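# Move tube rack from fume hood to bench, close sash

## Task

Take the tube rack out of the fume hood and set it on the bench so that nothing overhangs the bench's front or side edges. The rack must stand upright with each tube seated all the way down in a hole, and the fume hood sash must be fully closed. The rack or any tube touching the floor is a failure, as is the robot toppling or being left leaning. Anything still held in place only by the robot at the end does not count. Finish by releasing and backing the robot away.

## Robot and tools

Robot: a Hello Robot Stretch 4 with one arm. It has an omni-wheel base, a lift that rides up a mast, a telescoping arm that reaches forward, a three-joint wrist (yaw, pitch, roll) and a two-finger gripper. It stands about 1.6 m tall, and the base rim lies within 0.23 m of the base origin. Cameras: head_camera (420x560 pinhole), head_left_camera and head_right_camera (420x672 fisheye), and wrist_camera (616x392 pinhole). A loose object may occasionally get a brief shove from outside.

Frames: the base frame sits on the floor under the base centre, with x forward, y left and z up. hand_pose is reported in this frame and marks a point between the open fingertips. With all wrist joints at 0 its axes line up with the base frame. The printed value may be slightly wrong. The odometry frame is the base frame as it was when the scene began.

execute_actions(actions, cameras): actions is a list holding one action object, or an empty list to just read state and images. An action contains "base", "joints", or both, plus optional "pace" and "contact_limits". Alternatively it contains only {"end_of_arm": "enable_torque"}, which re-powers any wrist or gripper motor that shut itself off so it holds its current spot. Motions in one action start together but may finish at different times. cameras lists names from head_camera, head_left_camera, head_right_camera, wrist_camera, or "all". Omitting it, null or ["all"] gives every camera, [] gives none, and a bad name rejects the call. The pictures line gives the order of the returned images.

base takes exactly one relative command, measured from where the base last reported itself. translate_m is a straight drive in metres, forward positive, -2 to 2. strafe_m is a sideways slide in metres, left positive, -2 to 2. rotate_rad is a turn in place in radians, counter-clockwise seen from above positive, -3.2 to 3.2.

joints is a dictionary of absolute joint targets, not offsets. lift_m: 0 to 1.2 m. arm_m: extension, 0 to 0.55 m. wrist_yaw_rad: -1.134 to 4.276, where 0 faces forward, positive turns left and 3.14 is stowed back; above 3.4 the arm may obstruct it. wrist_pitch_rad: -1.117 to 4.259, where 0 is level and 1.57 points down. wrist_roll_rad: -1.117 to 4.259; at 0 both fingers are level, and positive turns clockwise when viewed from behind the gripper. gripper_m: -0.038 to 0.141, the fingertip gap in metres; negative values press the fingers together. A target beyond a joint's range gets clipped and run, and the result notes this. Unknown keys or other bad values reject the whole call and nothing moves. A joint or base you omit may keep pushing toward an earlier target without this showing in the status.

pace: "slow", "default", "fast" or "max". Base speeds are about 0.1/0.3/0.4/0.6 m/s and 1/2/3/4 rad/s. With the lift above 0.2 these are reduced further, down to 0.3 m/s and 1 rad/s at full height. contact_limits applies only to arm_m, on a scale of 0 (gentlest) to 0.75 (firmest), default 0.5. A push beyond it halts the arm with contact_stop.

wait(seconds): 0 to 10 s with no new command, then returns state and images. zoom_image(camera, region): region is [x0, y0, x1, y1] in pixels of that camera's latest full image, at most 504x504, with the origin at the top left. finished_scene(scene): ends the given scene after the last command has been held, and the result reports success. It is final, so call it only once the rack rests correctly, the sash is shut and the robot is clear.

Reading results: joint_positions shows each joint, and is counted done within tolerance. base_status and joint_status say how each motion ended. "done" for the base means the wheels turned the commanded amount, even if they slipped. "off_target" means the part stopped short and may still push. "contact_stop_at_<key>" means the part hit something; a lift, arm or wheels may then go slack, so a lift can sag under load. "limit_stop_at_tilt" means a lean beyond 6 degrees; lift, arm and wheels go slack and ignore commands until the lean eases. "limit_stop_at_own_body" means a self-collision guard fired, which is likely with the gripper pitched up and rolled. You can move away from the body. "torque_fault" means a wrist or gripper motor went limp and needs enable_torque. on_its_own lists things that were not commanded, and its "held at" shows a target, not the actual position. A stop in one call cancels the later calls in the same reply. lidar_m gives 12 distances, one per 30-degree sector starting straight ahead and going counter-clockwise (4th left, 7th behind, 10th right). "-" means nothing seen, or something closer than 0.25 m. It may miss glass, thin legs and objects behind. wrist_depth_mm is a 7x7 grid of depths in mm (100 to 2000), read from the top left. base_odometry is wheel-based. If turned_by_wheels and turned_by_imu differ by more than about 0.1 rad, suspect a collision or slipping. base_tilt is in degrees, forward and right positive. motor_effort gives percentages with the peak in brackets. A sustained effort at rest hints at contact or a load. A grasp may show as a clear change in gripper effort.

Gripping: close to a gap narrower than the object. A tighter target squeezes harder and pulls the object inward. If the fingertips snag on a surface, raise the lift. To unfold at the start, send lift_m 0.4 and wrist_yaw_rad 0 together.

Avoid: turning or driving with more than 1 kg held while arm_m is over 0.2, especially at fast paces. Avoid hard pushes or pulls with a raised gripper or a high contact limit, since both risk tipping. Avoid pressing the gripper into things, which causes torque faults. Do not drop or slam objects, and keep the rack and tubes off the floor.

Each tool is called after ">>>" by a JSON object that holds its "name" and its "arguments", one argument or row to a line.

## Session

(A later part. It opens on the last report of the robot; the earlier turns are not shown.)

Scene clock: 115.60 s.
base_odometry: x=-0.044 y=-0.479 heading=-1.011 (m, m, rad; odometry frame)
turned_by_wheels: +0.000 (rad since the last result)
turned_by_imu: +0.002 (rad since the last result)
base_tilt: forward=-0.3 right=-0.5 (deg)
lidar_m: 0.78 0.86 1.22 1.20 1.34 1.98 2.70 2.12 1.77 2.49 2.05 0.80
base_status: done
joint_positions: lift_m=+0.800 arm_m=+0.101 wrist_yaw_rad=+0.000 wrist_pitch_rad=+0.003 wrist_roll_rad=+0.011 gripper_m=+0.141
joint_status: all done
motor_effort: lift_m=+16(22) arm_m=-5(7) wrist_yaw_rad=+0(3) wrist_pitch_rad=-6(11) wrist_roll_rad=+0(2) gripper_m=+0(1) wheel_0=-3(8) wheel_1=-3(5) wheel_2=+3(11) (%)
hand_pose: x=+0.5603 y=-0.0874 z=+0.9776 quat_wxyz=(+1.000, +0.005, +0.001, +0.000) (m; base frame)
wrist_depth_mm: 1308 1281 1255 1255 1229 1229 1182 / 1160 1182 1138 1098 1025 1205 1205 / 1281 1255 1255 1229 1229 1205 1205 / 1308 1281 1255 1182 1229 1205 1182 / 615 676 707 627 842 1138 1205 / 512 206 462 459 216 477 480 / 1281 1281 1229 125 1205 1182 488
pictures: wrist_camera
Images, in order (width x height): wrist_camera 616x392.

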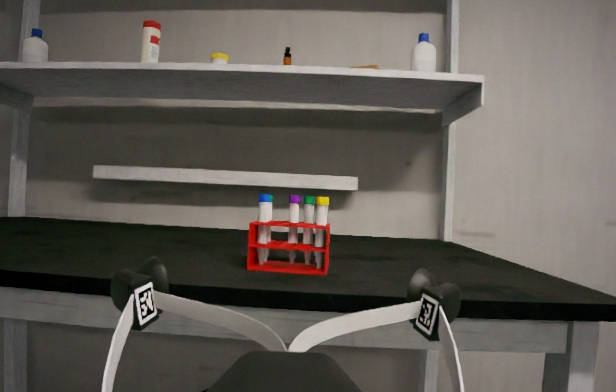

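>>> {"name": "execute_actions", "arguments": {
  "actions": [
    {"base":{"translate_m":-1.54},"joints":{"arm_m":0,"gripper_m":0.07,"wrist_roll_rad":1.57},"pace":"fast"}
  ],
  "cameras": []
}}

>>> {"name": "execute_actions", "arguments": {
  "actions": [
    {"base":{"rotate_rad":-1.6},"joints":{"lift_m":1.1},"pace":"fast"}
  ],
  "cameras": ["head_camera"]
}}

Scene clock: 121.57 s.
base_odometry: x=-0.862 y=+0.825 heading=-1.011 (m, m, rad; odometry frame)
turned_by_wheels: +0.000 (rad since the last result)
turned_by_imu: +0.000 (rad since the last result)
base_tilt: forward=-0.2 right=-0.4 (deg)
lidar_m: 2.33 1.80 1.37 1.36 1.50 1.18 1.12 1.23 1.53 1.48 1.58 3.16
base_status: done
joint_positions: lift_m=+0.800 arm_m=+0.001 wrist_yaw_rad=+0.000 wrist_pitch_rad=+0.002 wrist_roll_rad=+1.569 gripper_m=+0.070
joint_status: all done
motor_effort: lift_m=+16(16) arm_m=-5(7) wrist_yaw_rad=-1(1) wrist_pitch_rad=-5(5) wrist_roll_rad=+3(7) gripper_m=-1(1) wheel_0=-1(7) wheel_1=-1(8) wheel_2=+0(12) (%)
hand_pose: x=+0.4603 y=-0.0874 z=+0.9777 quat_wxyz=(+0.708, +0.707, +0.001, -0.001) (m; base frame)
wrist_depth_mm: 1808 - - - - 1863 1281 / 1863 - - - - 1808 1281 / 1863 - - - - 1808 1281 / - - - - - 1756 1255 / - - - - - 1756 1229 / - - 211 - 205 1708 1182 / - - - 124 - 1708 1182
pictures: none
No camera images: the call's "cameras" was empty. Leave "cameras" out to get every camera's image.

Scene clock: 123.57 s.
base_odometry: x=-0.862 y=+0.825 heading=-2.610 (m, m, rad; odometry frame)
turned_by_wheels: -1.600 (rad since the last result)
turned_by_imu: -1.627 (rad since the last result)
base_tilt: forward=-0.3 right=-0.5 (deg)
lidar_m: 1.48 1.58 3.19 2.34 1.84 1.40 1.38 1.50 1.18 1.12 1.21 1.53
base_status: done
joint_positions: lift_m=+1.100 arm_m=+0.001 wrist_yaw_rad=+0.000 wrist_pitch_rad=+0.002 wrist_roll_rad=+1.570 gripper_m=+0.070
joint_status: all done
motor_effort: lift_m=+20(22) arm_m=-5(5) wrist_yaw_rad=-1(1) wrist_pitch_rad=-5(5) wrist_roll_rad=+3(2) gripper_m=-2(2) wheel_0=+1(6) wheel_1=+1(10) wheel_2=+3(15) (%)
hand_pose: x=+0.4603 y=-0.0874 z=+1.2774 quat_wxyz=(+0.708, +0.707, +0.001, -0.001) (m; base frame)
wrist_depth_mm: 1160 1182 1205 1205 - - 1576 / 1182 1205 1576 1499 1281 1255 1255 / 1205 1182 1863 1921 1281 1255 1281 / 1205 1205 1808 1863 1255 1255 1255 / 1205 1205 1808 1863 1255 1281 1308 / 1229 1229 211 1921 205 1255 1281 / 1229 1229 1537 124 1281 1308 1308
pictures: head_camera
Images, in order (width x height): head_camera 420x560.

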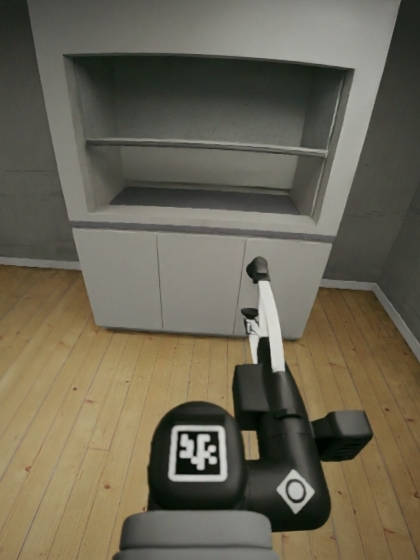

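>>> {"name": "execute_actions", "arguments": {
  "actions": [
    {"base":{"translate_m":0.8},"joints":{"lift_m":1.13}}
  ],
  "cameras": ["head_camera","wrist_camera"]
}}

Scene clock: 128.20 s.
base_odometry: x=-1.551 y=+0.420 heading=-2.610 (m, m, rad; odometry frame)
turned_by_wheels: +0.000 (rad since the last result)
turned_by_imu: +0.003 (rad since the last result)
base_tilt: forward=-0.3 right=-0.5 (deg)
lidar_m: 0.67 0.73 1.04 2.36 2.47 2.25 2.21 1.62 1.27 1.66 0.95 0.71
base_status: done
joint_positions: lift_m=+1.130 arm_m=+0.001 wrist_yaw_rad=+0.000 wrist_pitch_rad=+0.002 wrist_roll_rad=+1.570 gripper_m=+0.070
joint_status: all done
motor_effort: lift_m=+20(21) arm_m=-5(5) wrist_yaw_rad=-1(1) wrist_pitch_rad=-5(6) wrist_roll_rad=+2(2) gripper_m=-2(3) wheel_0=+2(11) wheel_1=+2(6) wheel_2=-4(15) (%)
hand_pose: x=+0.4603 y=-0.0874 z=+1.3074 quat_wxyz=(+0.708, +0.707, +0.001, -0.001) (m; base frame)
wrist_depth_mm: 1042 1042 1060 991 1025 723 466 / 1042 1042 1078 1078 1098 715 473 / 1078 1060 1078 1098 1098 707 469 / 1060 1078 1078 1098 1118 609 480 / 1078 1078 1060 1098 1138 603 477 / 1118 1078 211 1118 204 597 488 / 1118 1078 1098 124 1098 569 488
pictures: head_camera, wrist_camera
Images, in order (width x height): head_camera 420x560, wrist_camera 616x392.

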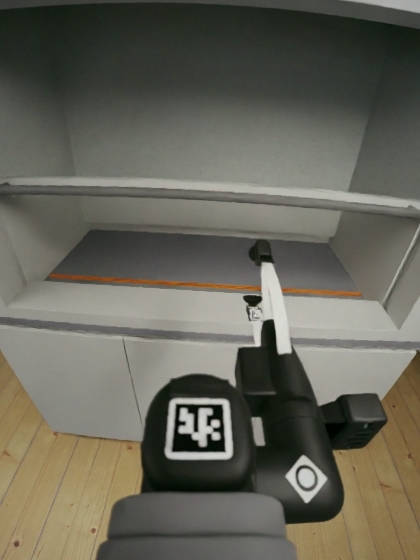

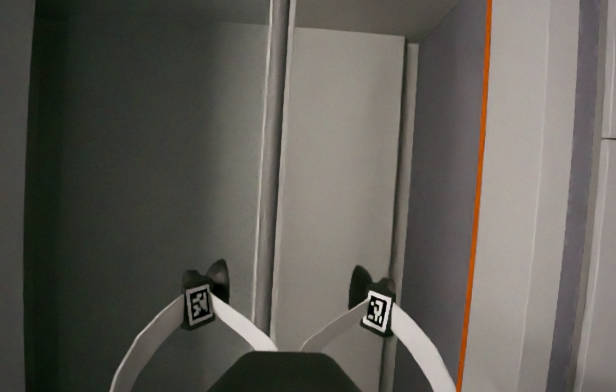

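>>> {"name": "execute_actions", "arguments": {
  "actions": [
    {"base":{"rotate_rad":-0.04},"joints":{"lift_m":1.168,"arm_m":0.12}}
  ],
  "cameras": ["wrist_camera"]
}}

Scene clock: 130.53 s.
base_odometry: x=-1.551 y=+0.420 heading=-2.649 (m, m, rad; odometry frame)
turned_by_wheels: -0.039 (rad since the last result)
turned_by_imu: -0.039 (rad since the last result)
base_tilt: forward=-0.5 right=-0.4 (deg)
lidar_m: 0.68 0.72 0.99 2.36 2.43 2.28 2.21 1.69 1.24 1.51 0.96 0.71
base_status: done
joint_positions: lift_m=+1.168 arm_m=+0.119 wrist_yaw_rad=+0.000 wrist_pitch_rad=+0.002 wrist_roll_rad=+1.570 gripper_m=+0.070
joint_status: all done
motor_effort: lift_m=+21(18) arm_m=+5(6) wrist_yaw_rad=+0(1) wrist_pitch_rad=-4(5) wrist_roll_rad=+2(1) gripper_m=-1(1) wheel_0=+2(5) wheel_1=+4(3) wheel_2=+5(3) (%)
hand_pose: x=+0.5785 y=-0.0874 z=+1.3454 quat_wxyz=(+0.708, +0.707, +0.001, -0.001) (m; base frame)
wrist_depth_mm: 960 960 946 854 931 788 544 / 946 960 976 976 991 788 535 / 976 976 976 960 991 798 488 / 976 960 976 976 991 768 480 / 960 976 991 991 991 750 477 / 946 976 211 976 204 741 477 / 960 946 960 124 1008 715 466
pictures: wrist_camera
Images, in order (width x height): wrist_camera 616x392.

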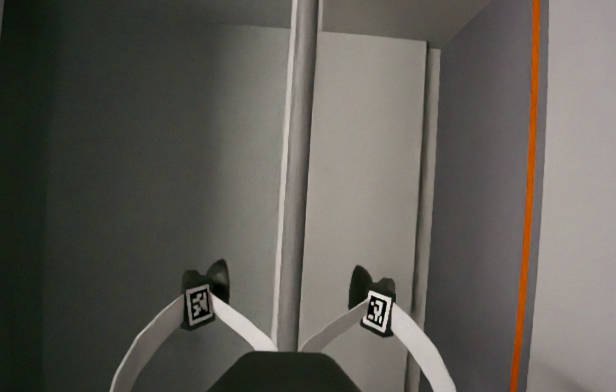

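>>> {"name": "execute_actions", "arguments": {
  "actions": [
    {"joints":{"arm_m":0.26},"contact_limits":{"arm_m":0.15},"pace":"slow"}
  ],
  "cameras": ["wrist_camera"]
}}

Scene clock: 133.47 s.
base_odometry: x=-1.551 y=+0.420 heading=-2.649 (m, m, rad; odometry frame)
turned_by_wheels: +0.000 (rad since the last result)
turned_by_imu: +0.001 (rad since the last result)
base_tilt: forward=-0.3 right=-0.4 (deg)
lidar_m: 0.68 0.72 0.99 2.36 2.43 2.28 2.20 1.66 1.26 1.53 0.97 0.69
base_status: not commanded
joint_positions: lift_m=+1.168 arm_m=+0.259 wrist_yaw_rad=+0.000 wrist_pitch_rad=+0.002 wrist_roll_rad=+1.570 gripper_m=+0.070
joint_status: all done
motor_effort: lift_m=+21(21) arm_m=+5(6) wrist_yaw_rad=-1(0) wrist_pitch_rad=-5(5) wrist_roll_rad=+2(2) gripper_m=-3(4) wheel_0=+2(2) wheel_1=+4(4) wheel_2=+5(5) (%)
contact_limits: arm_m 0.15
hand_pose: x=+0.7184 y=-0.0874 z=+1.3454 quat_wxyz=(+0.708, +0.707, +0.001, -0.001) (m; base frame)
wrist_depth_mm: 831 831 842 854 854 798 564 / 820 831 831 306 866 788 554 / 809 820 831 307 866 778 544 / 820 831 842 831 854 759 539 / 809 831 842 842 854 750 525 / 831 831 211 306 204 732 521 / 820 831 831 124 854 707 525
pictures: wrist_camera
Images, in order (width x height): wrist_camera 616x392.

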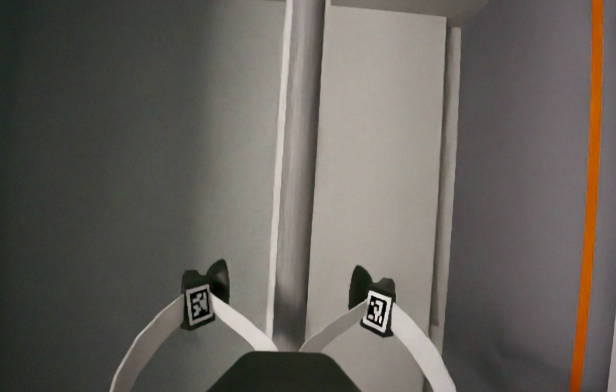

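>>> {"name": "execute_actions", "arguments": {
  "actions": [
    {"joints":{"arm_m":0.33},"contact_limits":{"arm_m":0.15},"pace":"slow"}
  ],
  "cameras": ["wrist_camera"]
}}

Scene clock: 135.60 s.
base_odometry: x=-1.551 y=+0.420 heading=-2.649 (m, m, rad; odometry frame)
turned_by_wheels: +0.000 (rad since the last result)
turned_by_imu: +0.001 (rad since the last result)
base_tilt: forward=-0.3 right=-0.5 (deg)
lidar_m: 0.68 0.72 1.00 2.34 2.42 2.29 2.20 1.68 1.26 1.50 0.97 0.72
base_status: not commanded
joint_positions: lift_m=+1.168 arm_m=+0.329 wrist_yaw_rad=+0.000 wrist_pitch_rad=+0.002 wrist_roll_rad=+1.570 gripper_m=+0.070
joint_status: all done
motor_effort: lift_m=+21(20) arm_m=+5(5) wrist_yaw_rad=+0(1) wrist_pitch_rad=-4(4) wrist_roll_rad=+2(1) gripper_m=-1(3) wheel_0=+2(2) wheel_1=+4(4) wheel_2=+5(5) (%)
contact_limits: arm_m 0.15
hand_pose: x=+0.7884 y=-0.0874 z=+1.3454 quat_wxyz=(+0.708, +0.707, +0.001, -0.001) (m; base frame)
wrist_depth_mm: 759 759 768 236 778 788 564 / 741 768 768 196 778 788 549 / 750 759 768 191 778 768 544 / 759 768 768 195 788 759 539 / 759 768 768 237 788 750 535 / 759 759 211 191 204 741 525 / 759 768 778 124 798 715 525
pictures: wrist_camera
Images, in order (width x height): wrist_camera 616x392.

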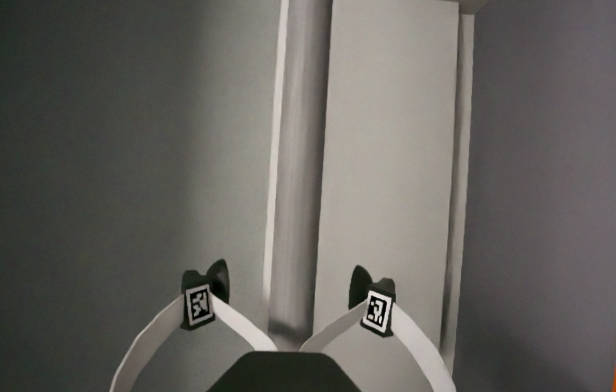

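>>> {"name": "execute_actions", "arguments": {
  "actions": [
    {"joints":{"gripper_m":0.005}}
  ],
  "cameras": ["wrist_camera"]
}}

>>> {"name": "execute_actions", "arguments": {
  "actions": [
    {"joints":{"lift_m":1.15},"pace":"slow"}
  ],
  "cameras": []
}}

Scene clock: 137.30 s.
base_odometry: x=-1.551 y=+0.420 heading=-2.649 (m, m, rad; odometry frame)
turned_by_wheels: +0.000 (rad since the last result)
turned_by_imu: +0.001 (rad since the last result)
base_tilt: forward=-0.3 right=-0.3 (deg)
lidar_m: 0.68 0.71 1.00 2.35 2.41 2.27 2.20 1.68 1.26 1.52 0.97 0.71
base_status: not commanded
joint_positions: lift_m=+1.168 arm_m=+0.330 wrist_yaw_rad=+0.002 wrist_pitch_rad=+0.003 wrist_roll_rad=+1.570 gripper_m=+0.005
joint_status: all done
motor_effort: lift_m=+21(20) arm_m=+3(5) wrist_yaw_rad=-6(6) wrist_pitch_rad=-7(7) wrist_roll_rad=+1(2) gripper_m=-21(22) wheel_0=+3(2) wheel_1=+4(4) wheel_2=+5(5) (%)
hand_pose: x=+0.7891 y=-0.0869 z=+1.3450 quat_wxyz=(+0.708, +0.707, +0.002, -0.001) (m; base frame)
wrist_depth_mm: 750 759 768 235 798 778 564 / 750 759 768 191 788 788 544 / 750 768 768 191 778 788 539 / 741 768 778 236 788 750 539 / 759 759 768 213 788 750 525 / 759 759 186 190 788 723 525 / 759 768 768 125 788 668 517
pictures: wrist_camera
Images, in order (width x height): wrist_camera 616x392.

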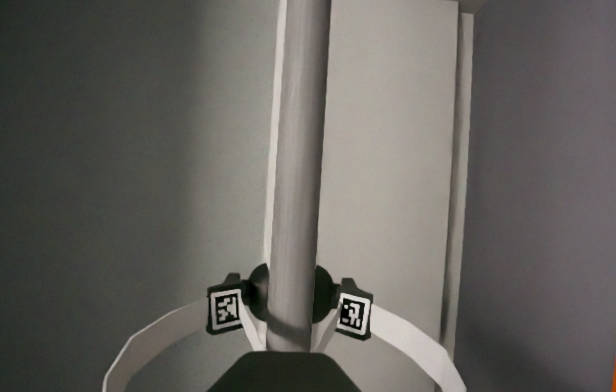

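Scene clock: 138.20 s.
base_odometry: x=-1.551 y=+0.420 heading=-2.650 (m, m, rad; odometry frame)
turned_by_wheels: +0.000 (rad since the last result)
turned_by_imu: +0.000 (rad since the last result)
base_tilt: forward=-0.1 right=-0.4 (deg)
lidar_m: 0.67 0.73 1.01 2.36 2.43 2.25 2.20 1.67 1.24 1.50 0.98 0.69
base_status: not commanded
joint_positions: lift_m=+1.151 arm_m=+0.330 wrist_yaw_rad=+0.002 wrist_pitch_rad=-0.009 wrist_roll_rad=+1.570 gripper_m=+0.005
joint_status: all done
on_its_own: wrist_pitch_rad is at rest, and its effort (+29) is outside its rest range (-23 to +23)
motor_effort: lift_m=+11(20) arm_m=+2(3) wrist_yaw_rad=-7(7) wrist_pitch_rad=+29(29) wrist_roll_rad=+2(1) gripper_m=-22(23) wheel_0=+2(2) wheel_1=+3(4) wheel_2=+5(5) (%)
hand_pose: x=+0.7891 y=-0.0868 z=+1.3315 quat_wxyz=(+0.708, +0.707, -0.003, +0.004) (m; base frame)
wrist_depth_mm: 768 759 768 235 788 778 564 / 759 768 778 190 778 788 544 / 759 768 768 191 778 778 544 / 768 768 768 236 778 768 539 / 768 768 778 236 778 750 525 / 768 768 185 189 778 732 525 / 759 778 768 134 788 715 521
pictures: none
No camera images: the call's "cameras" was empty. Leave "cameras" out to get every camera's image.

Continue in steps.

>>> {"name": "execute_actions", "arguments": {
  "actions": [
    {"joints":{"lift_m":1.133},"pace":"slow"}
  ],
  "cameras": []
}}

>>> {"name": "execute_actions", "arguments": {
  "actions": [
    {"joints":{"lift_m":1.115},"pace":"slow"}
  ],
  "cameras": []
}}

Scene clock: 140.30 s.
base_odometry: x=-1.552 y=+0.420 heading=-2.650 (m, m, rad; odometry frame)
turned_by_wheels: +0.000 (rad since the last result)
turned_by_imu: +0.001 (rad since the last result)
base_tilt: forward=-0.2 right=-0.5 (deg)
lidar_m: 0.68 0.71 1.00 2.36 2.42 2.28 2.19 1.68 1.25 1.51 0.94 0.69
base_status: not commanded
joint_positions: lift_m=+1.134 arm_m=+0.330 wrist_yaw_rad=+0.006 wrist_pitch_rad=-0.022 wrist_roll_rad=+1.570 gripper_m=+0.006
joint_status: all done
on_its_own: wrist_yaw_rad is at rest, and its effort (-17) is outside its rest range (-13 to +13); wrist_pitch_rad is at rest, and its effort (+65) is outside its rest range (-23 to +23)
motor_effort: lift_m=+6(11) arm_m=-1(2) wrist_yaw_rad=-17(18) wrist_pitch_rad=+65(64) wrist_roll_rad=+1(2) gripper_m=-26(24) wheel_0=+0(2) wheel_1=+2(4) wheel_2=+5(5) (%)
hand_pose: x=+0.7901 y=-0.0857 z=+1.3185 quat_wxyz=(+0.707, +0.707, -0.006, +0.010) (m; base frame)
wrist_depth_mm: 778 768 778 233 768 768 569 / 778 768 778 232 768 778 554 / 768 778 768 234 778 768 539 / 778 768 768 768 778 778 539 / 778 778 768 778 768 778 530 / 778 768 182 190 778 750 525 / 768 778 778 130 788 723 521
pictures: none
No camera images: the call's "cameras" was empty. Leave "cameras" out to get every camera's image.

Scene clock: 141.43 s.
base_odometry: x=-1.552 y=+0.420 heading=-2.650 (m, m, rad; odometry frame)
turned_by_wheels: +0.000 (rad since the last result)
turned_by_imu: +0.000 (rad since the last result)
base_tilt: forward=-0.2 right=-0.4 (deg)
lidar_m: 0.68 0.73 1.02 2.36 2.44 2.27 2.20 1.68 1.26 1.51 0.97 0.70
base_status: not commanded
joint_positions: lift_m=+1.116 arm_m=+0.331 wrist_yaw_rad=+0.004 wrist_pitch_rad=-0.015 wrist_roll_rad=+1.570 gripper_m=+0.005
joint_status: all done
on_its_own: wrist_pitch_rad is at rest, and its effort (+45) is outside its rest range (-23 to +23)
motor_effort: lift_m=+10(11) arm_m=-4(3) wrist_yaw_rad=-12(23) wrist_pitch_rad=+45(90) wrist_roll_rad=+1(1) gripper_m=-20(28) wheel_0=-2(2) wheel_1=+0(2) wheel_2=+6(6) (%)
hand_pose: x=+0.7904 y=-0.0862 z=+1.2983 quat_wxyz=(+0.707, +0.707, -0.004, +0.007) (m; base frame)
wrist_depth_mm: 768 778 768 189 778 750 525 / 768 768 768 235 778 741 525 / 768 759 778 234 768 723 508 / 768 759 768 235 778 723 500 / 768 778 768 768 788 699 492 / 768 768 185 190 778 683 492 / 778 778 778 126 788 661 484
pictures: none
No camera images: the call's "cameras" was empty. Leave "cameras" out to get every camera's image.

>>> {"name": "execute_actions", "arguments": {
  "actions": [
    {"joints":{"lift_m":1.103},"pace":"slow"}
  ],
  "cameras": []
}}

Scene clock: 143.73 s.
base_odometry: x=-1.552 y=+0.420 heading=-2.650 (m, m, rad; odometry frame)
turned_by_wheels: +0.000 (rad since the last result)
turned_by_imu: +0.001 (rad since the last result)
base_tilt: forward=-0.3 right=-0.4 (deg)
lidar_m: 0.68 0.72 1.00 2.37 2.40 2.28 2.21 1.70 1.27 1.49 0.99 0.71
base_status: not commanded
joint_positions: lift_m=+1.104 arm_m=+0.331 wrist_yaw_rad=+0.006 wrist_pitch_rad=-0.023 wrist_roll_rad=+1.570 gripper_m=+0.006
joint_status: all done
on_its_own: wrist_yaw_rad is at rest, and its effort (-19) is outside its rest range (-13 to +13); wrist_pitch_rad is at rest, and its effort (+70) is outside its rest range (-23 to +23)
motor_effort: lift_m=+5(7) arm_m=-3(4) wrist_yaw_rad=-19(20) wrist_pitch_rad=+70(70) wrist_roll_rad=+1(1) gripper_m=-24(25) wheel_0=-2(2) wheel_1=+1(1) wheel_2=+6(6) (%)
hand_pose: x=+0.7905 y=-0.0856 z=+1.2890 quat_wxyz=(+0.707, +0.707, -0.006, +0.011) (m; base frame)
wrist_depth_mm: 778 768 778 232 768 759 525 / 778 778 768 233 768 750 525 / 798 778 778 234 788 750 508 / 778 788 778 778 778 723 500 / 778 768 778 768 778 715 496 / 768 778 182 189 768 691 496 / 778 778 788 131 778 668 484
pictures: none
No camera images: the call's "cameras" was empty. Leave "cameras" out to get every camera's image.

>>> {"name": "execute_actions", "arguments": {
  "actions": [
    {"joints":{"lift_m":1.122,"gripper_m":0.06}}
  ],
  "cameras": []
}}

>>> {"name": "execute_actions", "arguments": {
  "actions": [
    {"joints":{"arm_m":0.25}}
  ],
  "cameras": []
}}

>>> {"name": "execute_actions", "arguments": {
  "actions": [
    {"joints":{"arm_m":0.34,"wrist_pitch_rad":-0.7,"lift_m":0.9}}
  ],
  "cameras": ["head_camera","wrist_camera"]
}}

Scene clock: 145.70 s.
base_odometry: x=-1.552 y=+0.420 heading=-2.650 (m, m, rad; odometry frame)
turned_by_wheels: +0.000 (rad since the last result)
turned_by_imu: +0.001 (rad since the last result)
base_tilt: forward=-0.3 right=-0.4 (deg)
lidar_m: 0.67 0.71 0.99 2.35 2.42 2.28 2.19 1.65 1.24 1.50 0.95 0.71
base_status: not commanded
joint_positions: lift_m=+1.122 arm_m=+0.331 wrist_yaw_rad=+0.000 wrist_pitch_rad=+0.002 wrist_roll_rad=+1.570 gripper_m=+0.060
joint_status: all done
motor_effort: lift_m=+18(16) arm_m=-3(3) wrist_yaw_rad=+1(19) wrist_pitch_rad=-3(69) wrist_roll_rad=+0(1) gripper_m=-2(23) wheel_0=-1(2) wheel_1=+1(1) wheel_2=+5(6) (%)
hand_pose: x=+0.7899 y=-0.0876 z=+1.2997 quat_wxyz=(+0.707, +0.707, +0.000, -0.001) (m; base frame)
wrist_depth_mm: 750 768 759 236 788 699 500 / 759 768 759 778 788 699 504 / 759 759 768 768 788 691 488 / 750 759 759 778 788 683 480 / 759 759 768 788 788 668 473 / 759 750 187 768 788 647 480 / 759 759 759 124 778 627 466
pictures: none
No camera images: the call's "cameras" was empty. Leave "cameras" out to get every camera's image.

Scene clock: 146.87 s.
base_odometry: x=-1.552 y=+0.420 heading=-2.650 (m, m, rad; odometry frame)
turned_by_wheels: +0.000 (rad since the last result)
turned_by_imu: +0.000 (rad since the last result)
base_tilt: forward=-0.3 right=-0.5 (deg)
lidar_m: 0.67 0.72 1.02 2.34 2.42 2.27 2.21 1.69 1.26 1.53 0.97 0.71
base_status: not commanded
joint_positions: lift_m=+1.122 arm_m=+0.251 wrist_yaw_rad=+0.000 wrist_pitch_rad=+0.002 wrist_roll_rad=+1.570 gripper_m=+0.060
joint_status: all done
motor_effort: lift_m=+18(19) arm_m=-5(4) wrist_yaw_rad=+0(1) wrist_pitch_rad=-4(5) wrist_roll_rad=+1(0) gripper_m=-2(5) wheel_0=-1(2) wheel_1=+1(1) wheel_2=+5(5) (%)
hand_pose: x=+0.7103 y=-0.0874 z=+1.2996 quat_wxyz=(+0.707, +0.707, +0.001, -0.001) (m; base frame)
wrist_depth_mm: 842 842 842 315 854 707 500 / 831 831 842 854 866 699 500 / 831 842 854 854 866 691 488 / 831 842 854 854 878 683 480 / 831 831 842 854 866 654 480 / 842 854 193 866 878 654 473 / 820 831 854 124 854 627 469
pictures: none
No camera images: the call's "cameras" was empty. Leave "cameras" out to get every camera's image.

Scene clock: 148.87 s.
base_odometry: x=-1.551 y=+0.420 heading=-2.650 (m, m, rad; odometry frame)
turned_by_wheels: +0.000 (rad since the last result)
turned_by_imu: +0.001 (rad since the last result)
base_tilt: forward=-0.4 right=-0.4 (deg)
lidar_m: 0.68 0.73 1.01 2.35 2.42 2.28 2.19 1.69 1.25 1.49 0.98 0.72
base_status: not commanded
joint_positions: lift_m=+0.900 arm_m=+0.339 wrist_yaw_rad=+0.000 wrist_pitch_rad=-0.698 wrist_roll_rad=+1.570 gripper_m=+0.060
joint_status: all done
motor_effort: lift_m=+16(14) arm_m=+5(6) wrist_yaw_rad=+1(7) wrist_pitch_rad=-3(22) wrist_roll_rad=+0(1) gripper_m=-2(3) wheel_0=-1(1) wheel_1=+1(1) wheel_2=+3(5) (%)
hand_pose: x=+0.7309 y=-0.0875 z=+1.2639 quat_wxyz=(+0.665, +0.664, -0.242, +0.242) (m; base frame)
wrist_depth_mm: 508 946 991 304 831 732 640 / 508 991 1160 307 842 732 647 / 512 960 1182 309 842 723 647 / 517 991 1182 306 831 723 634 / 512 991 1138 306 831 707 634 / 517 976 192 309 768 707 627 / 517 931 1160 124 820 699 627
pictures: head_camera, wrist_camera
Images, in order (width x height): head_camera 420x560, wrist_camera 616x392.

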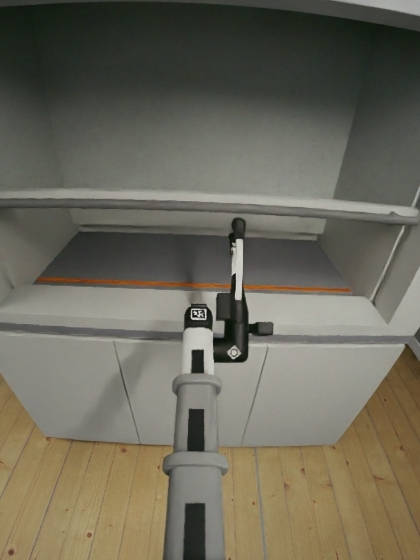

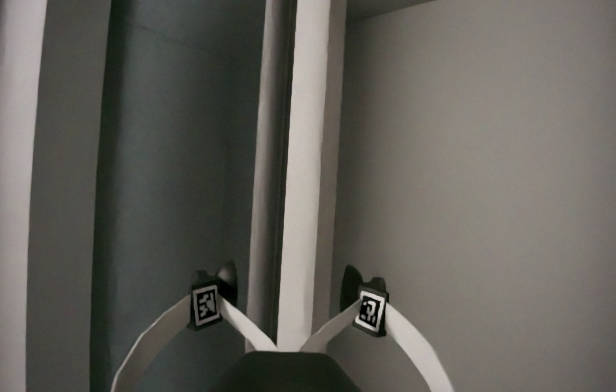

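>>> {"name": "execute_actions", "arguments": {
  "actions": [
    {"joints":{"arm_m":0.2,"lift_m":1.0}}
  ],
  "cameras": []
}}

>>> {"name": "execute_actions", "arguments": {
  "actions": [
    {"joints":{"arm_m":0.25,"lift_m":1.197,"wrist_pitch_rad":0.26}}
  ],
  "cameras": ["wrist_camera"]
}}

Scene clock: 151.63 s.
base_odometry: x=-1.551 y=+0.420 heading=-2.650 (m, m, rad; odometry frame)
turned_by_wheels: +0.000 (rad since the last result)
turned_by_imu: +0.001 (rad since the last result)
base_tilt: forward=-0.2 right=-0.3 (deg)
lidar_m: 0.68 0.73 1.02 2.34 2.44 2.26 2.19 1.67 1.25 1.49 0.96 0.70
base_status: not commanded
joint_positions: lift_m=+1.000 arm_m=+0.201 wrist_yaw_rad=+0.000 wrist_pitch_rad=-0.698 wrist_roll_rad=+1.570 gripper_m=+0.060
joint_status: all done
motor_effort: lift_m=+20(20) arm_m=-5(7) wrist_yaw_rad=+0(1) wrist_pitch_rad=-3(2) wrist_roll_rad=+1(1) gripper_m=-3(3) wheel_0=-1(1) wheel_1=+1(1) wheel_2=+3(3) (%)
hand_pose: x=+0.5928 y=-0.0874 z=+1.3635 quat_wxyz=(+0.665, +0.664, -0.242, +0.242) (m; base frame)
wrist_depth_mm: 931 597 891 946 917 574 750 / 842 591 1118 1160 991 351 750 / 866 585 1138 1160 976 355 759 / 866 580 1160 1138 976 355 750 / 809 569 1098 1138 960 364 750 / 778 564 191 1138 324 788 741 / 778 569 1118 124 946 768 741
pictures: none
No camera images: the call's "cameras" was empty. Leave "cameras" out to get every camera's image.

Scene clock: 153.53 s.
base_odometry: x=-1.551 y=+0.420 heading=-2.650 (m, m, rad; odometry frame)
turned_by_wheels: +0.000 (rad since the last result)
turned_by_imu: +0.001 (rad since the last result)
base_tilt: forward=-0.2 right=-0.5 (deg)
lidar_m: 0.68 0.71 1.01 2.34 2.42 2.29 2.19 1.66 1.28 1.48 0.97 0.72
base_status: not commanded
joint_positions: lift_m=+1.197 arm_m=+0.249 wrist_yaw_rad=+0.000 wrist_pitch_rad=+0.262 wrist_roll_rad=+1.570 gripper_m=+0.060
joint_status: all done
motor_effort: lift_m=+20(29) arm_m=+5(6) wrist_yaw_rad=+0(0) wrist_pitch_rad=-4(5) wrist_roll_rad=+1(1) gripper_m=-1(2) wheel_0=-1(1) wheel_1=+1(1) wheel_2=+3(3) (%)
hand_pose: x=+0.6986 y=-0.0874 z=+1.3004 quat_wxyz=(+0.701, +0.701, +0.092, -0.092) (m; base frame)
wrist_depth_mm: 732 768 809 878 831 559 399 / 732 768 809 891 820 564 399 / 732 778 809 904 809 554 394 / 723 778 809 891 798 549 392 / 741 778 315 891 778 544 389 / 732 788 192 891 640 539 384 / 741 768 312 124 750 496 377
pictures: wrist_camera
Images, in order (width x height): wrist_camera 616x392.

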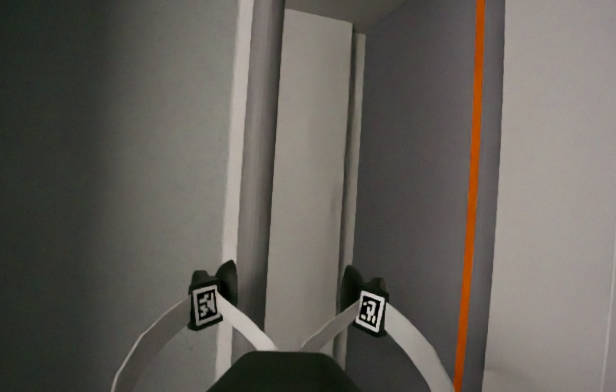

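>>> {"name": "execute_actions", "arguments": {
  "actions": [
    {"joints":{"arm_m":0.335,"lift_m":1.199,"wrist_pitch_rad":0.23,"gripper_m":0.07},"pace":"slow","contact_limits":{"arm_m":0.15}}
  ],
  "cameras": ["wrist_camera"]
}}

Scene clock: 155.97 s.
base_odometry: x=-1.551 y=+0.420 heading=-2.650 (m, m, rad; odometry frame)
turned_by_wheels: +0.000 (rad since the last result)
turned_by_imu: +0.001 (rad since the last result)
base_tilt: forward=-0.3 right=-0.5 (deg)
lidar_m: 0.67 0.72 0.98 2.35 2.43 2.28 2.19 1.67 1.25 1.49 0.98 0.71
base_status: not commanded
joint_positions: lift_m=+1.199 arm_m=+0.333 wrist_yaw_rad=-0.003 wrist_pitch_rad=+0.230 wrist_roll_rad=+1.570 gripper_m=+0.070
joint_status: all done
motor_effort: lift_m=+20(19) arm_m=+9(11) wrist_yaw_rad=+6(7) wrist_pitch_rad=+1(7) wrist_roll_rad=+2(1) gripper_m=+0(2) wheel_0=-1(1) wheel_1=+1(1) wheel_2=+3(3) (%)
contact_limits: arm_m 0.15
hand_pose: x=+0.7850 y=-0.0882 z=+1.3112 quat_wxyz=(+0.703, +0.702, +0.080, -0.082) (m; base frame)
wrist_depth_mm: 661 699 750 236 820 591 462 / 676 707 750 236 831 591 462 / 668 707 741 198 831 585 462 / 676 707 750 197 854 569 455 / 668 707 741 238 820 569 452 / 676 707 205 193 205 564 442 / 676 699 741 123 798 549 439
pictures: wrist_camera
Images, in order (width x height): wrist_camera 616x392.

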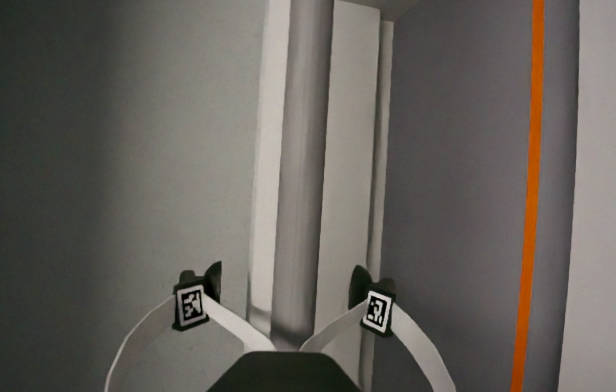

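>>> {"name": "execute_actions", "arguments": {
  "actions": [
    {"joints":{"arm_m":0.328,"gripper_m":0.005},"pace":"default"}
  ],
  "cameras": ["wrist_camera"]
}}

>>> {"name": "execute_actions", "arguments": {
  "actions": [
    {"joints":{"lift_m":1.181},"pace":"slow"}
  ],
  "cameras": []
}}

>>> {"name": "execute_actions", "arguments": {
  "actions": [
    {"joints":{"lift_m":1.166},"pace":"slow"}
  ],
  "cameras": []
}}

Scene clock: 157.70 s.
base_odometry: x=-1.551 y=+0.420 heading=-2.650 (m, m, rad; odometry frame)
turned_by_wheels: +0.000 (rad since the last result)
turned_by_imu: +0.001 (rad since the last result)
base_tilt: forward=-0.1 right=-0.4 (deg)
lidar_m: 0.68 0.73 1.01 2.35 2.41 2.29 2.20 1.67 1.26 1.54 0.96 0.71
base_status: not commanded
joint_positions: lift_m=+1.199 arm_m=+0.329 wrist_yaw_rad=+0.004 wrist_pitch_rad=+0.232 wrist_roll_rad=+1.570 gripper_m=+0.005
joint_status: all done
motor_effort: lift_m=+20(20) arm_m=-5(6) wrist_yaw_rad=-11(12) wrist_pitch_rad=-4(5) wrist_roll_rad=+1(0) gripper_m=-19(19) wheel_0=-1(1) wheel_1=+0(1) wheel_2=+3(3) (%)
hand_pose: x=+0.7809 y=-0.0864 z=+1.3108 quat_wxyz=(+0.703, +0.702, +0.083, -0.080) (m; base frame)
wrist_depth_mm: 676 699 759 237 831 585 459 / 668 707 741 197 831 580 459 / 661 707 741 200 831 580 455 / 676 715 741 240 842 574 455 / 668 715 759 201 842 564 449 / 676 715 186 195 723 559 442 / 676 691 750 130 788 530 413
pictures: wrist_camera
Images, in order (width x height): wrist_camera 616x392.

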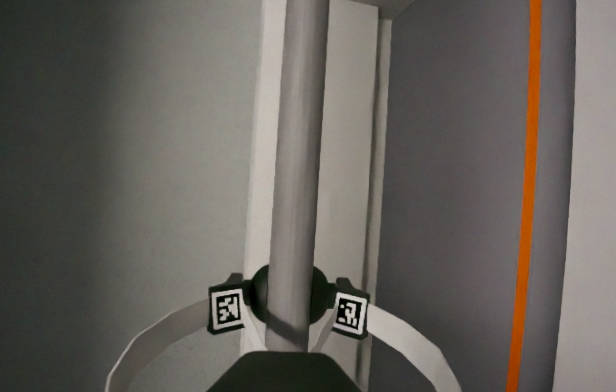

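Scene clock: 158.60 s.
base_odometry: x=-1.551 y=+0.420 heading=-2.650 (m, m, rad; odometry frame)
turned_by_wheels: +0.000 (rad since the last result)
turned_by_imu: +0.000 (rad since the last result)
base_tilt: forward=-0.3 right=-0.6 (deg)
lidar_m: 0.67 0.71 1.02 2.34 2.43 2.27 2.20 1.70 1.25 1.51 0.98 0.72
base_status: not commanded
joint_positions: lift_m=+1.182 arm_m=+0.329 wrist_yaw_rad=+0.003 wrist_pitch_rad=+0.218 wrist_roll_rad=+1.570 gripper_m=+0.005
joint_status: all done
on_its_own: wrist_pitch_rad is at rest, and its effort (+34) is outside its rest range (-23 to +23)
motor_effort: lift_m=+11(18) arm_m=-5(5) wrist_yaw_rad=-9(11) wrist_pitch_rad=+34(34) wrist_roll_rad=+0(0) gripper_m=-15(17) wheel_0=-1(1) wheel_1=+1(1) wheel_2=+3(3) (%)
hand_pose: x=+0.7817 y=-0.0866 z=+1.2972 quat_wxyz=(+0.703, +0.702, +0.078, -0.076) (m; base frame)
wrist_depth_mm: 676 699 741 236 820 591 459 / 676 715 741 195 820 585 455 / 683 707 750 196 820 574 455 / 676 723 750 809 820 574 449 / 691 715 750 798 842 559 445 / 691 715 186 190 732 559 436 / 683 707 741 132 798 544 433
pictures: none
No camera images: the call's "cameras" was empty. Leave "cameras" out to get every camera's image.

Scene clock: 159.43 s.
base_odometry: x=-1.551 y=+0.420 heading=-2.650 (m, m, rad; odometry frame)
turned_by_wheels: +0.000 (rad since the last result)
turned_by_imu: +0.000 (rad since the last result)
base_tilt: forward=-0.3 right=-0.4 (deg)
lidar_m: 0.67 0.72 1.01 2.37 2.40 2.27 2.21 1.67 1.25 1.52 0.97 0.71
base_status: not commanded
joint_positions: lift_m=+1.167 arm_m=+0.329 wrist_yaw_rad=+0.004 wrist_pitch_rad=+0.209 wrist_roll_rad=+1.570 gripper_m=+0.005
joint_status: all done
on_its_own: wrist_yaw_rad is at rest, and its effort (-14) is outside its rest range (-13 to +13); wrist_pitch_rad is at rest, and its effort (+60) is outside its rest range (-23 to +23)
motor_effort: lift_m=+9(10) arm_m=-5(5) wrist_yaw_rad=-14(13) wrist_pitch_rad=+60(61) wrist_roll_rad=+0(0) gripper_m=-18(19) wheel_0=-1(1) wheel_1=+1(1) wheel_2=+3(3) (%)
hand_pose: x=+0.7823 y=-0.0862 z=+1.2850 quat_wxyz=(+0.704, +0.703, +0.076, -0.072) (m; base frame)
wrist_depth_mm: 676 707 732 788 820 585 455 / 676 715 741 798 831 585 452 / 683 707 741 788 820 574 449 / 683 715 741 798 831 569 442 / 683 715 741 798 831 564 439 / 691 707 185 191 759 554 430 / 691 715 741 149 668 535 424
pictures: none
No camera images: the call's "cameras" was empty. Leave "cameras" out to get every camera's image.

>>> {"name": "execute_actions", "arguments": {
  "actions": [
    {"joints":{"lift_m":1.153},"pace":"slow"}
  ],
  "cameras": ["wrist_camera"]
}}

Scene clock: 160.40 s.
base_odometry: x=-1.552 y=+0.420 heading=-2.650 (m, m, rad; odometry frame)
turned_by_wheels: +0.000 (rad since the last result)
turned_by_imu: +0.000 (rad since the last result)
base_tilt: forward=-0.4 right=-0.4 (deg)
lidar_m: 0.68 0.72 1.02 2.35 2.43 2.26 2.21 1.68 1.26 1.51 0.98 0.71
base_status: not commanded
joint_positions: lift_m=+1.154 arm_m=+0.329 wrist_yaw_rad=+0.006 wrist_pitch_rad=+0.202 wrist_roll_rad=+1.570 gripper_m=+0.005
joint_status: all done
on_its_own: wrist_yaw_rad is at rest, and its effort (-18) is outside its rest range (-13 to +13); wrist_pitch_rad is at rest, and its effort (+81) is outside its rest range (-23 to +23)
motor_effort: lift_m=+6(11) arm_m=-5(5) wrist_yaw_rad=-18(19) wrist_pitch_rad=+81(83) wrist_roll_rad=+1(0) gripper_m=-22(23) wheel_0=-2(2) wheel_1=+1(1) wheel_2=+4(4) (%)
hand_pose: x=+0.7829 y=-0.0857 z=+1.2744 quat_wxyz=(+0.704, +0.703, +0.073, -0.069) (m; base frame)
wrist_depth_mm: 683 707 741 778 820 585 445 / 676 707 723 788 820 574 445 / 683 715 741 788 820 569 442 / 683 723 741 798 831 559 439 / 691 715 230 798 831 554 436 / 683 707 183 194 750 544 427 / 691 723 231 153 661 535 418
pictures: wrist_camera
Images, in order (width x height): wrist_camera 616x392.

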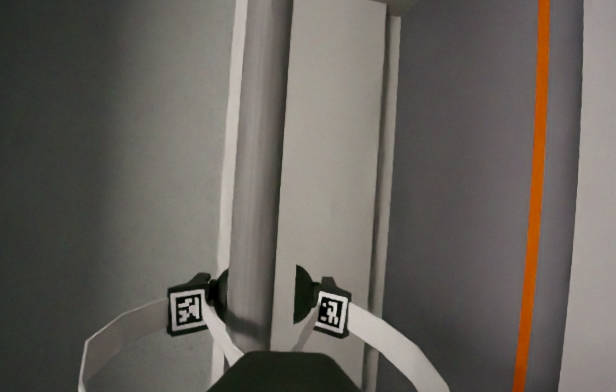

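>>> {"name": "execute_actions", "arguments": {
  "actions": [
    {"joints":{"lift_m":1.19,"gripper_m":0.07}}
  ],
  "cameras": []
}}

>>> {"name": "execute_actions", "arguments": {
  "actions": [
    {"joints":{"arm_m":0.2}}
  ],
  "cameras": []
}}

>>> {"name": "execute_actions", "arguments": {
  "actions": [
    {"joints":{"arm_m":0.3,"lift_m":0.82,"wrist_pitch_rad":-1.0}}
  ],
  "cameras": []
}}

>>> {"name": "execute_actions", "arguments": {
  "actions": [
    {"joints":{"arm_m":0.42},"pace":"slow","contact_limits":{"arm_m":0.15}}
  ],
  "cameras": ["head_camera","wrist_camera"]
}}

Scene clock: 163.30 s.
base_odometry: x=-1.552 y=+0.420 heading=-2.650 (m, m, rad; odometry frame)
turned_by_wheels: +0.000 (rad since the last result)
turned_by_imu: +0.001 (rad since the last result)
base_tilt: forward=-0.2 right=-0.5 (deg)
lidar_m: 0.68 0.73 1.00 2.36 2.42 2.26 2.20 1.64 1.25 1.52 0.99 0.72
base_status: not commanded
joint_positions: lift_m=+1.190 arm_m=+0.329 wrist_yaw_rad=-0.001 wrist_pitch_rad=+0.235 wrist_roll_rad=+1.570 gripper_m=+0.070
joint_status: all done
motor_effort: lift_m=+21(24) arm_m=-3(5) wrist_yaw_rad=+3(18) wrist_pitch_rad=-13(81) wrist_roll_rad=+0(1) gripper_m=-1(22) wheel_0=-2(2) wheel_1=+1(1) wheel_2=+4(4) (%)
hand_pose: x=+0.7800 y=-0.0878 z=+1.3009 quat_wxyz=(+0.702, +0.702, +0.082, -0.083) (m; base frame)
wrist_depth_mm: 661 707 741 200 842 569 452 / 661 707 741 820 842 569 449 / 668 715 741 809 831 564 445 / 676 715 750 809 820 559 442 / 676 715 741 809 798 549 413 / 683 707 191 809 205 539 407 / 676 699 741 125 778 530 377
pictures: none
No camera images: the call's "cameras" was empty. Leave "cameras" out to get every camera's image.

Scene clock: 164.70 s.
base_odometry: x=-1.552 y=+0.420 heading=-2.650 (m, m, rad; odometry frame)
turned_by_wheels: +0.000 (rad since the last result)
turned_by_imu: +0.001 (rad since the last result)
base_tilt: forward=-0.2 right=-0.5 (deg)
lidar_m: 0.67 0.72 1.01 2.36 2.43 2.25 2.19 1.67 1.25 1.50 0.97 0.72
base_status: not commanded
joint_positions: lift_m=+1.190 arm_m=+0.201 wrist_yaw_rad=+0.000 wrist_pitch_rad=+0.232 wrist_roll_rad=+1.570 gripper_m=+0.070
joint_status: all done
motor_effort: lift_m=+20(21) arm_m=-5(6) wrist_yaw_rad=-1(3) wrist_pitch_rad=-5(15) wrist_roll_rad=+0(1) gripper_m=-4(2) wheel_0=-2(2) wheel_1=+1(0) wheel_2=+4(4) (%)
hand_pose: x=+0.6526 y=-0.0874 z=+1.3016 quat_wxyz=(+0.703, +0.702, +0.082, -0.082) (m; base frame)
wrist_depth_mm: 778 820 854 904 854 585 402 / 778 820 866 946 866 574 402 / 778 820 866 931 842 569 399 / 788 831 866 931 831 500 397 / 778 831 362 946 798 492 392 / 778 820 210 946 204 484 387 / 798 820 373 124 788 477 377
pictures: none
No camera images: the call's "cameras" was empty. Leave "cameras" out to get every camera's image.

Scene clock: 167.23 s.
base_odometry: x=-1.552 y=+0.420 heading=-2.650 (m, m, rad; odometry frame)
turned_by_wheels: +0.000 (rad since the last result)
turned_by_imu: +0.001 (rad since the last result)
base_tilt: forward=-0.2 right=-0.4 (deg)
lidar_m: 0.69 0.71 0.99 2.36 2.42 2.27 2.20 1.67 1.25 1.51 0.97 0.72
base_status: not commanded
joint_positions: lift_m=+0.820 arm_m=+0.299 wrist_yaw_rad=+0.000 wrist_pitch_rad=-0.998 wrist_roll_rad=+1.570 gripper_m=+0.070
joint_status: all done
motor_effort: lift_m=+16(20) arm_m=+5(6) wrist_yaw_rad=-1(1) wrist_pitch_rad=-3(9) wrist_roll_rad=+0(0) gripper_m=-3(3) wheel_0=-2(2) wheel_1=+1(1) wheel_2=+4(4) (%)
hand_pose: x=+0.6263 y=-0.0874 z=+1.2409 quat_wxyz=(+0.621, +0.621, -0.339, +0.338) (m; base frame)
wrist_depth_mm: 1078 1182 699 976 377 854 723 / 1098 1138 707 1281 379 866 723 / 1078 1160 707 1308 379 854 715 / 1098 1160 699 1255 384 854 723 / 1098 1160 707 1308 379 854 715 / 1118 1060 211 1281 204 842 707 / 1118 798 691 123 373 831 707
pictures: none
No camera images: the call's "cameras" was empty. Leave "cameras" out to get every camera's image.

Scene clock: 169.70 s.
base_odometry: x=-1.552 y=+0.420 heading=-2.650 (m, m, rad; odometry frame)
turned_by_wheels: +0.000 (rad since the last result)
turned_by_imu: +0.001 (rad since the last result)
base_tilt: forward=-0.3 right=-0.4 (deg)
lidar_m: 0.67 0.70 1.01 2.36 2.43 2.26 2.20 1.67 1.26 1.51 0.98 0.71
base_status: not commanded
joint_positions: lift_m=+0.820 arm_m=+0.419 wrist_yaw_rad=+0.000 wrist_pitch_rad=-0.999 wrist_roll_rad=+1.570 gripper_m=+0.070
joint_status: all done
motor_effort: lift_m=+16(16) arm_m=+5(4) wrist_yaw_rad=+0(1) wrist_pitch_rad=-2(2) wrist_roll_rad=+0(0) gripper_m=-1(2) wheel_0=-2(2) wheel_1=+1(1) wheel_2=+4(4) (%)
contact_limits: arm_m 0.15
hand_pose: x=+0.7462 y=-0.0874 z=+1.2409 quat_wxyz=(+0.621, +0.621, -0.339, +0.338) (m; base frame)
wrist_depth_mm: 1098 634 1008 309 891 741 627 / 1098 634 1078 315 946 741 621 / 1098 627 1098 312 931 741 627 / 1118 627 1078 315 917 732 621 / 1098 627 1060 319 904 732 615 / 1098 621 211 315 204 715 615 / 1118 627 1078 124 904 707 609
pictures: head_camera, wrist_camera
Images, in order (width x height): head_camera 420x560, wrist_camera 616x392.

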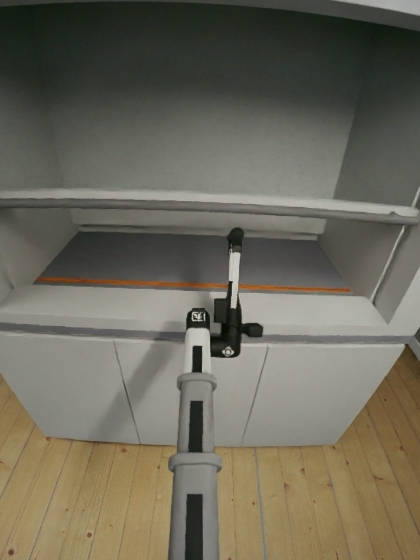

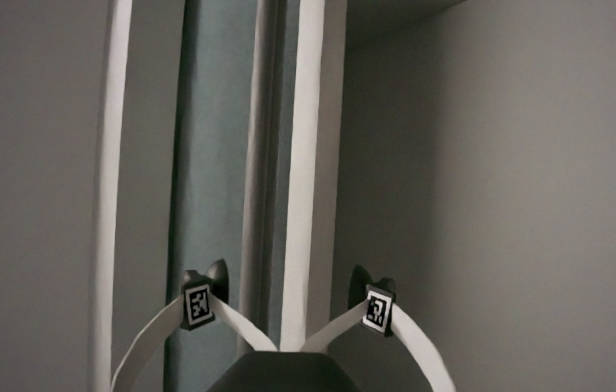

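>>> {"name": "execute_actions", "arguments": {
  "actions": [
    {"joints":{"arm_m":0.447,"lift_m":0.862,"gripper_m":0.12},"pace":"slow","contact_limits":{"arm_m":0.15}}
  ],
  "cameras": ["wrist_camera"]
}}

Scene clock: 172.87 s.
base_odometry: x=-1.552 y=+0.420 heading=-2.650 (m, m, rad; odometry frame)
turned_by_wheels: +0.000 (rad since the last result)
turned_by_imu: +0.001 (rad since the last result)
base_tilt: forward=-0.3 right=-0.4 (deg)
lidar_m: 0.68 0.71 1.01 2.35 2.42 2.28 2.20 1.69 1.25 1.51 0.98 0.70
base_status: not commanded
joint_positions: lift_m=+0.862 arm_m=+0.446 wrist_yaw_rad=+0.000 wrist_pitch_rad=-0.999 wrist_roll_rad=+1.570 gripper_m=+0.120
joint_status: all done
motor_effort: lift_m=+21(19) arm_m=+5(4) wrist_yaw_rad=-1(1) wrist_pitch_rad=-3(3) wrist_roll_rad=+1(0) gripper_m=-1(3) wheel_0=-1(2) wheel_1=+1(0) wheel_2=+4(4) (%)
contact_limits: arm_m 0.15
hand_pose: x=+0.7732 y=-0.0874 z=+1.2825 quat_wxyz=(+0.621, +0.621, -0.339, +0.338) (m; base frame)
wrist_depth_mm: 1042 585 991 262 878 723 603 / 1060 580 1025 265 917 715 603 / 1060 585 1008 265 904 707 603 / 1078 585 1008 262 891 707 597 / 1060 574 991 272 878 699 591 / 1078 559 236 267 208 699 591 / 1078 580 1008 126 878 661 585
pictures: wrist_camera
Images, in order (width x height): wrist_camera 616x392.

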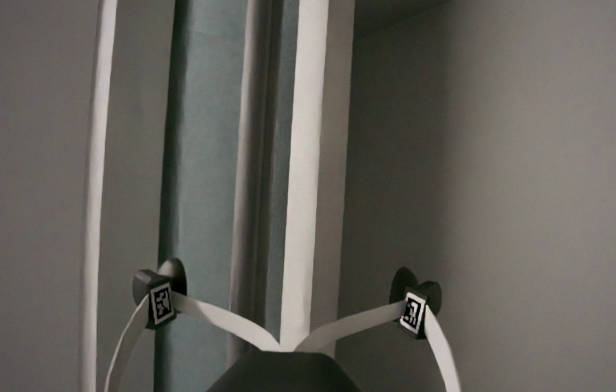

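>>> {"name": "execute_actions", "arguments": {
  "actions": [
    {"joints":{"arm_m":0.486,"lift_m":0.925},"pace":"slow","contact_limits":{"arm_m":0.15}}
  ],
  "cameras": ["wrist_camera"]
}}

Scene clock: 174.77 s.
base_odometry: x=-1.552 y=+0.420 heading=-2.650 (m, m, rad; odometry frame)
turned_by_wheels: +0.000 (rad since the last result)
turned_by_imu: +0.001 (rad since the last result)
base_tilt: forward=-0.3 right=-0.4 (deg)
lidar_m: 0.67 0.71 1.01 2.34 2.42 2.28 2.20 1.70 1.26 1.52 0.96 0.72
base_status: not commanded
joint_positions: lift_m=+0.925 arm_m=+0.485 wrist_yaw_rad=+0.000 wrist_pitch_rad=-1.000 wrist_roll_rad=+1.570 gripper_m=+0.120
joint_status: all done
motor_effort: lift_m=+21(27) arm_m=+6(7) wrist_yaw_rad=+1(0) wrist_pitch_rad=+2(3) wrist_roll_rad=+0(0) gripper_m=+0(2) wheel_0=-2(2) wheel_1=+1(1) wheel_2=+4(4) (%)
contact_limits: arm_m 0.15
hand_pose: x=+0.8116 y=-0.0875 z=+1.3458 quat_wxyz=(+0.621, +0.620, -0.339, +0.339) (m; base frame)
wrist_depth_mm: 1008 508 904 193 809 683 574 / 991 512 946 191 809 683 569 / 1008 512 164 189 831 683 569 / 991 517 164 195 831 676 564 / 976 508 166 193 798 676 564 / 991 208 167 190 198 661 549 / 991 521 163 128 820 634 554
pictures: wrist_camera
Images, in order (width x height): wrist_camera 616x392.

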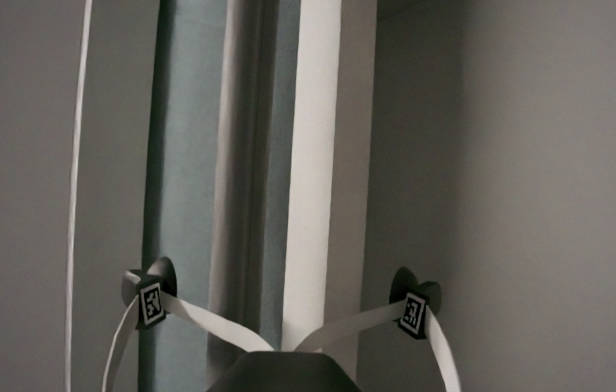

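>>> {"name": "execute_actions", "arguments": {
  "actions": [
    {"joints":{"gripper_m":0.04},"pace":"slow"}
  ],
  "cameras": ["wrist_camera"]
}}

Scene clock: 178.40 s.
base_odometry: x=-1.552 y=+0.420 heading=-2.650 (m, m, rad; odometry frame)
turned_by_wheels: +0.000 (rad since the last result)
turned_by_imu: +0.002 (rad since the last result)
base_tilt: forward=-0.3 right=-0.5 (deg)
lidar_m: 0.68 0.71 1.00 2.37 2.43 2.26 2.20 1.67 1.25 1.52 0.98 0.72
base_status: not commanded
joint_positions: lift_m=+0.925 arm_m=+0.485 wrist_yaw_rad=-0.001 wrist_pitch_rad=-1.001 wrist_roll_rad=+1.570 gripper_m=+0.040
joint_status: all done
motor_effort: lift_m=+19(21) arm_m=+6(6) wrist_yaw_rad=+3(3) wrist_pitch_rad=+6(11) wrist_roll_rad=+0(1) gripper_m=-13(12) wheel_0=-2(1) wheel_1=+1(1) wheel_2=+4(4) (%)
hand_pose: x=+0.8114 y=-0.0876 z=+1.3461 quat_wxyz=(+0.621, +0.620, -0.340, +0.339) (m; base frame)
wrist_depth_mm: 991 504 904 195 809 683 569 / 991 512 946 192 798 676 564 / 991 512 931 190 798 676 569 / 991 517 163 196 820 676 564 / 991 517 163 194 809 661 564 / 991 496 165 192 192 654 559 / 991 496 166 121 798 634 559
pictures: wrist_camera
Images, in order (width x height): wrist_camera 616x392.

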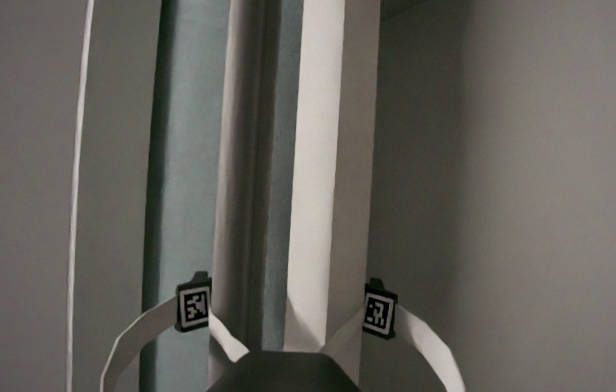

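Tighten more and pull down a step.

>>> {"name": "execute_actions", "arguments": {
  "actions": [
    {"joints":{"gripper_m":0.015}}
  ],
  "cameras": []
}}

>>> {"name": "execute_actions", "arguments": {
  "actions": [
    {"joints":{"lift_m":0.9},"pace":"slow"}
  ],
  "cameras": ["wrist_camera"]
}}

Scene clock: 179.60 s.
base_odometry: x=-1.552 y=+0.420 heading=-2.650 (m, m, rad; odometry frame)
turned_by_wheels: +0.000 (rad since the last result)
turned_by_imu: +0.000 (rad since the last result)
base_tilt: forward=-0.4 right=-0.5 (deg)
lidar_m: 0.68 0.71 0.98 2.36 2.42 2.24 2.17 1.68 1.26 1.51 0.98 0.70
base_status: not commanded
joint_positions: lift_m=+0.926 arm_m=+0.486 wrist_yaw_rad=+0.006 wrist_pitch_rad=-0.993 wrist_roll_rad=+1.570 gripper_m=+0.016
joint_status: all done
on_its_own: wrist_yaw_rad is at rest, and its effort (-17) is outside its rest range (-13 to +13)
motor_effort: lift_m=+11(19) arm_m=-1(6) wrist_yaw_rad=-17(17) wrist_pitch_rad=-19(20) wrist_roll_rad=+1(0) gripper_m=-30(31) wheel_0=-2(2) wheel_1=+1(1) wheel_2=+4(4) (%)
hand_pose: x=+0.8151 y=-0.0865 z=+1.3454 quat_wxyz=(+0.621, +0.623, -0.335, +0.338) (m; base frame)
wrist_depth_mm: 976 504 904 187 809 683 580 / 976 504 159 186 788 676 569 / 991 508 156 184 788 676 564 / 976 508 158 190 778 668 559 / 991 517 159 188 798 668 559 / 991 496 160 186 187 661 554 / 976 512 158 121 798 609 554
pictures: none
No camera images: the call's "cameras" was empty. Leave "cameras" out to get every camera's image.

Scene clock: 180.43 s.
base_odometry: x=-1.552 y=+0.420 heading=-2.650 (m, m, rad; odometry frame)
turned_by_wheels: +0.000 (rad since the last result)
turned_by_imu: +0.000 (rad since the last result)
base_tilt: forward=-0.3 right=-0.5 (deg)
lidar_m: 0.68 0.73 0.99 2.37 2.44 2.27 2.19 1.67 1.27 1.51 0.96 0.71
base_status: not commanded
joint_positions: lift_m=+0.913 arm_m=+0.487 wrist_yaw_rad=+0.005 wrist_pitch_rad=-0.992 wrist_roll_rad=+1.570 gripper_m=+0.016
joint_status: lift_m contact_stop (moved -0.013 of -0.026)
on_its_own: lift_m is slack since a contact_stop (your +0.900 is given up); wrist_yaw_rad is at rest, and its effort (-16) is outside its rest range (-13 to +13)
motor_effort: lift_m=+17(19) arm_m=-4(5) wrist_yaw_rad=-16(30) wrist_pitch_rad=-23(27) wrist_roll_rad=+0(0) gripper_m=-25(38) wheel_0=-4(4) wheel_1=-1(1) wheel_2=+6(6) (%)
hand_pose: x=+0.8161 y=-0.0866 z=+1.3324 quat_wxyz=(+0.621, +0.623, -0.335, +0.338) (m; base frame)
wrist_depth_mm: 991 517 159 193 820 676 574 / 991 517 162 191 820 668 559 / 976 525 162 189 809 676 554 / 976 521 160 187 809 661 559 / 991 530 160 185 820 661 554 / 1008 500 161 186 190 661 554 / 991 530 158 123 809 609 559
pictures: wrist_camera
Images, in order (width x height): wrist_camera 616x392.

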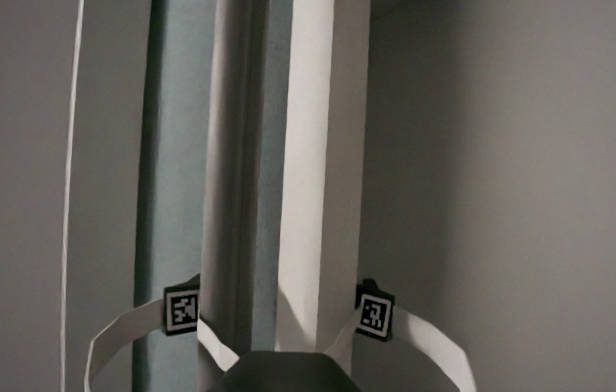

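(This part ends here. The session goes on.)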